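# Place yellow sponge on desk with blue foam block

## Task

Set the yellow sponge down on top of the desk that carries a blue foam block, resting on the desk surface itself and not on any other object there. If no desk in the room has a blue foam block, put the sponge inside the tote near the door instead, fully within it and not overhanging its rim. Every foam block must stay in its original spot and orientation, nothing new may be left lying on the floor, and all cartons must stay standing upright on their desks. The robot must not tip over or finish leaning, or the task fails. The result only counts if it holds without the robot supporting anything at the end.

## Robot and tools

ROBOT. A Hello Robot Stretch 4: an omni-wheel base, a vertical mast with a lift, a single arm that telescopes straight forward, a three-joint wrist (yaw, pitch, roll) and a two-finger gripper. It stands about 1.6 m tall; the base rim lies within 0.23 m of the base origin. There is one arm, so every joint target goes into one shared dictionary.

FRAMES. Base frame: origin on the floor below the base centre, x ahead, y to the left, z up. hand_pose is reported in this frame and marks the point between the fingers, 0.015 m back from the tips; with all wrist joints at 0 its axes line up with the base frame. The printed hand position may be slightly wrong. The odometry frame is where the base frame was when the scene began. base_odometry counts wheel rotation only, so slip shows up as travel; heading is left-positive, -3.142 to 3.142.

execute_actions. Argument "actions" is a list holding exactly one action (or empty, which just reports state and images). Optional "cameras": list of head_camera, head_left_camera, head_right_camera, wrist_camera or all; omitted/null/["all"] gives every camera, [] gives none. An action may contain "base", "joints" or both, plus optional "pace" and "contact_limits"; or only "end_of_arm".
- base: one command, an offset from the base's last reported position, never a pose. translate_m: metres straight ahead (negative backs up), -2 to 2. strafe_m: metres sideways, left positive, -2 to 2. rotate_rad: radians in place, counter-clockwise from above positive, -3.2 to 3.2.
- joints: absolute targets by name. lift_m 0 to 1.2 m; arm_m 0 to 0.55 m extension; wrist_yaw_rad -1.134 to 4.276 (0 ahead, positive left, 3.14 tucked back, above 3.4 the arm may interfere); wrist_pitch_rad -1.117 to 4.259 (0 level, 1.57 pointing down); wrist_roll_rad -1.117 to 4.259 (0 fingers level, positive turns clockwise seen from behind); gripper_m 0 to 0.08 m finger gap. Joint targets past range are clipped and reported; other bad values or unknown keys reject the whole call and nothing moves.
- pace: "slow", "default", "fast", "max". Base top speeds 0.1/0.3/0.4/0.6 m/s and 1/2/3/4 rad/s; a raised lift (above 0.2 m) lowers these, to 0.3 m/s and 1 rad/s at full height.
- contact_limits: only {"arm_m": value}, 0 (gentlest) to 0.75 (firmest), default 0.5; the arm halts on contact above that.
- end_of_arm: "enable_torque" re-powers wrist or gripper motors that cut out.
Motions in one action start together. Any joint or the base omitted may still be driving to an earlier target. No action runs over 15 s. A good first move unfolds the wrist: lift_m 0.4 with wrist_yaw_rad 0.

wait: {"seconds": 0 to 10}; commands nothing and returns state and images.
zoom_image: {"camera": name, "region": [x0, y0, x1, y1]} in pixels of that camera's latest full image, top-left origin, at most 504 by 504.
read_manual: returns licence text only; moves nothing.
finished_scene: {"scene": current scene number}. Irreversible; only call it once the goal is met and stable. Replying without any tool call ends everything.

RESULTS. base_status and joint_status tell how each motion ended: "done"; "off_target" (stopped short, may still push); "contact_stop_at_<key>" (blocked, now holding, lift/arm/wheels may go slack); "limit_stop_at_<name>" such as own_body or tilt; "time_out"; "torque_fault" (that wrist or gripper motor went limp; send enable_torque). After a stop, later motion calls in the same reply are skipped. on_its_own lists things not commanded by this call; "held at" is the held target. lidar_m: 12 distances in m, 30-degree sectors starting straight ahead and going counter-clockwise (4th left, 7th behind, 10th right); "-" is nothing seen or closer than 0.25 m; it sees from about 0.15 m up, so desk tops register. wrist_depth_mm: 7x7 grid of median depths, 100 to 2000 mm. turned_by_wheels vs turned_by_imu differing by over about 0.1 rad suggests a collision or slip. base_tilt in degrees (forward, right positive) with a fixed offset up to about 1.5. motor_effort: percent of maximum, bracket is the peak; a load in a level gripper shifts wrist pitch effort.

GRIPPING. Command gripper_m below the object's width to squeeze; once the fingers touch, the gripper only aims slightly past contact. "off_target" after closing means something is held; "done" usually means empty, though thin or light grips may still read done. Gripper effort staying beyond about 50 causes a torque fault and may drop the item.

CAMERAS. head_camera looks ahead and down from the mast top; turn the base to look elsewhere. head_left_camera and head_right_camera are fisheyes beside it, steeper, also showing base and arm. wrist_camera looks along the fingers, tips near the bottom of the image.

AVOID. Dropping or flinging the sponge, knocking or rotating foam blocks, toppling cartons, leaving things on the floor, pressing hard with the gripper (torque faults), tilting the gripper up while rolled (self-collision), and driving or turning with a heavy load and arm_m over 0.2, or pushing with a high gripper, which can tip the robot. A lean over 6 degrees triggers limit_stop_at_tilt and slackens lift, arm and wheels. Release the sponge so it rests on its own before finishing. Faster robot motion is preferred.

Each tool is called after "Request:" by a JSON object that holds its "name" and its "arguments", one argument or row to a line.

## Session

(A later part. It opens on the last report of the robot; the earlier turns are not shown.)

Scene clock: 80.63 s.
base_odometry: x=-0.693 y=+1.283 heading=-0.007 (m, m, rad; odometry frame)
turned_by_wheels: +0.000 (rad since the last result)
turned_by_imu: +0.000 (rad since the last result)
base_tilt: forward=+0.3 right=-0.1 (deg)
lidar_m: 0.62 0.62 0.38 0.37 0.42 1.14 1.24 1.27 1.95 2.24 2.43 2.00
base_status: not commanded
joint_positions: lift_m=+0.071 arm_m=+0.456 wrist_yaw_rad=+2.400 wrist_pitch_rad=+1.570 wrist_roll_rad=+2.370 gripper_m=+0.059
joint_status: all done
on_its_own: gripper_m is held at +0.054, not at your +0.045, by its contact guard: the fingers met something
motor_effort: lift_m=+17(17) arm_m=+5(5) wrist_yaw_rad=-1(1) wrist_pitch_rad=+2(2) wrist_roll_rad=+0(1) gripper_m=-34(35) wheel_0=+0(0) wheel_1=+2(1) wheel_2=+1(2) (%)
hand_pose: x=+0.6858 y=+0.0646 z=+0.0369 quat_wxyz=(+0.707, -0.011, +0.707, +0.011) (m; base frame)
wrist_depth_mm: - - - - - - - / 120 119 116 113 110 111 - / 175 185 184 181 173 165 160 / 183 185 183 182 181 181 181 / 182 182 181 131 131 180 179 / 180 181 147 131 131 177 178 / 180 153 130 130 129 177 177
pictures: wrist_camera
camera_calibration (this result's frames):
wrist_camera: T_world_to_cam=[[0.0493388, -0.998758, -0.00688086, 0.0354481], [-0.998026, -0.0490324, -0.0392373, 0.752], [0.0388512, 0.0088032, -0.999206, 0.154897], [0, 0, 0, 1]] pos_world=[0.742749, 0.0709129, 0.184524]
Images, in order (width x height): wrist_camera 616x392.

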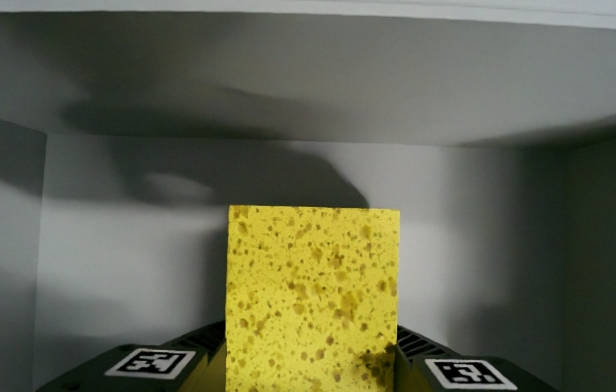

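Request:
{"name": "execute_actions", "arguments": {
  "actions": [
    {"joints": {"gripper_m": 0.078, "lift_m": 0.068}}
  ],
  "cameras": ["wrist_camera"]
}}

Request:
{"name": "execute_actions", "arguments": {
  "actions": [
    {"joints": {"lift_m": 0.22}, "pace": "max"}
  ],
  "cameras": ["head_camera", "head_right_camera", "wrist_camera"]
}}

Scene clock: 82.40 s.
base_odometry: x=-0.693 y=+1.283 heading=-0.007 (m, m, rad; odometry frame)
turned_by_wheels: +0.000 (rad since the last result)
turned_by_imu: +0.000 (rad since the last result)
base_tilt: forward=+0.2 right=-0.1 (deg)
lidar_m: 0.58 0.61 0.39 0.37 0.42 1.15 1.24 1.29 1.96 2.22 2.40 2.01
base_status: not commanded
joint_positions: lift_m=+0.068 arm_m=+0.456 wrist_yaw_rad=+2.400 wrist_pitch_rad=+1.570 wrist_roll_rad=+2.370 gripper_m=+0.078
joint_status: all done
motor_effort: lift_m=+17(19) arm_m=+5(6) wrist_yaw_rad=+0(0) wrist_pitch_rad=+2(0) wrist_roll_rad=+1(0) gripper_m=+0(33) wheel_0=+0(0) wheel_1=+1(1) wheel_2=+1(1) (%)
hand_pose: x=+0.6858 y=+0.0646 z=+0.0339 quat_wxyz=(+0.707, -0.011, +0.707, +0.011) (m; base frame)
wrist_depth_mm: - - - - - - - / 120 118 116 113 110 111 - / 175 182 181 181 173 164 160 / 180 181 180 180 179 179 178 / 179 180 179 133 177 177 176 / 179 178 140 132 175 176 174 / 177 103 131 131 131 126 174
pictures: wrist_camera
camera_calibration (this result's frames):
wrist_camera: T_world_to_cam=[[0.0493217, -0.998759, -0.00688068, 0.0354393], [-0.998027, -0.0490152, -0.0392374, 0.751884], [0.0388515, 0.00880236, -0.999206, 0.151917], [0, 0, 0, 1]] pos_world=[0.74275, 0.0709119, 0.181542]
Images, in order (width x height): wrist_camera 616x392.

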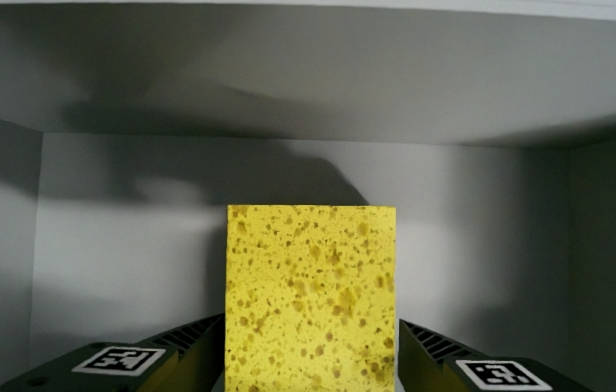

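Scene clock: 83.47 s.
base_odometry: x=-0.693 y=+1.283 heading=-0.007 (m, m, rad; odometry frame)
turned_by_wheels: +0.000 (rad since the last result)
turned_by_imu: +0.000 (rad since the last result)
base_tilt: forward=+0.2 right=-0.2 (deg)
lidar_m: 0.60 0.60 0.39 0.36 0.43 1.16 1.27 1.29 1.98 2.24 2.42 1.99
base_status: not commanded
joint_positions: lift_m=+0.220 arm_m=+0.456 wrist_yaw_rad=+2.400 wrist_pitch_rad=+1.570 wrist_roll_rad=+2.370 gripper_m=+0.078
joint_status: all done
motor_effort: lift_m=+24(24) arm_m=+5(5) wrist_yaw_rad=-1(1) wrist_pitch_rad=+0(1) wrist_roll_rad=+1(1) gripper_m=+1(1) wheel_0=+0(0) wheel_1=+1(2) wheel_2=+1(1) (%)
hand_pose: x=+0.6858 y=+0.0646 z=+0.1853 quat_wxyz=(+0.707, -0.011, +0.707, +0.011) (m; base frame)
wrist_depth_mm: 345 347 347 345 343 342 343 / 343 343 343 338 340 336 338 / 342 231 224 216 235 226 338 / 340 281 332 332 329 271 271 / 277 282 332 285 329 267 271 / 277 286 325 283 325 264 267 / 330 104 156 320 279 126 324
pictures: head_camera, head_right_camera, wrist_camera
camera_calibration (this result's frames):
wrist_camera: T_world_to_cam=[[0.0493225, -0.99876, -0.00680772, 0.0364513], [-0.998024, -0.0490182, -0.0393096, 0.757856], [0.0389271, 0.00873312, -0.999204, 0.303151], [0, 0, 0, 1]] pos_world=[0.74276, 0.0709074, 0.332948]
Images, in order (width x height): head_camera 420x560, head_right_camera 420x672, wrist_camera 616x392.

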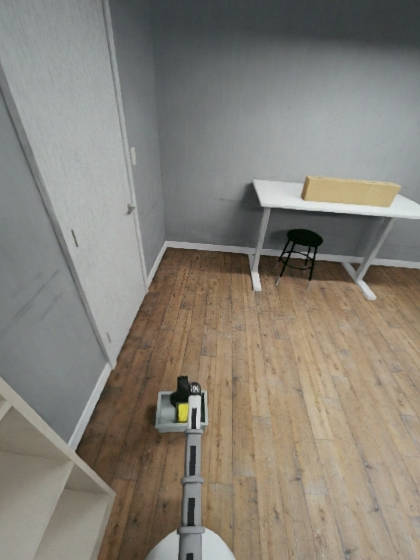

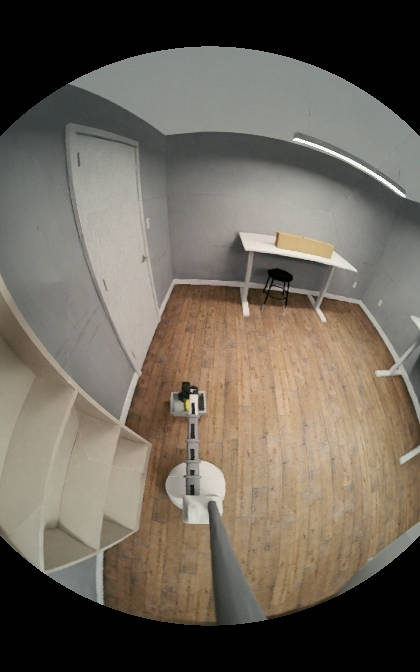

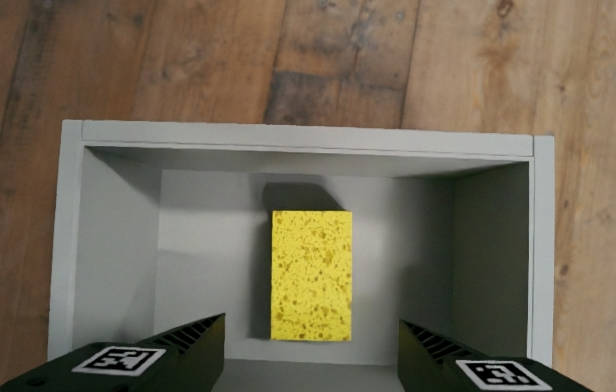

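Request:
{"name": "zoom_image", "arguments": {
  "camera": "head_camera",
  "region": [240, 160, 420, 240]
}}

Region (240, 160, 420, 240) of head_camera's 420x560 image, scaled by 2.800, with more detail than that image has.

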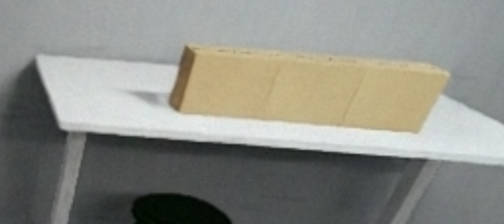

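I looked at all three desks from the front and behind their cartons. They hold only red blocks, no blue one. The sponge now lies flat in the middle of the tote, and the gripper is clear of it.

Request:
{"name": "finished_scene", "arguments": {
  "scene": 2
}}

The scene is finished: the task was done.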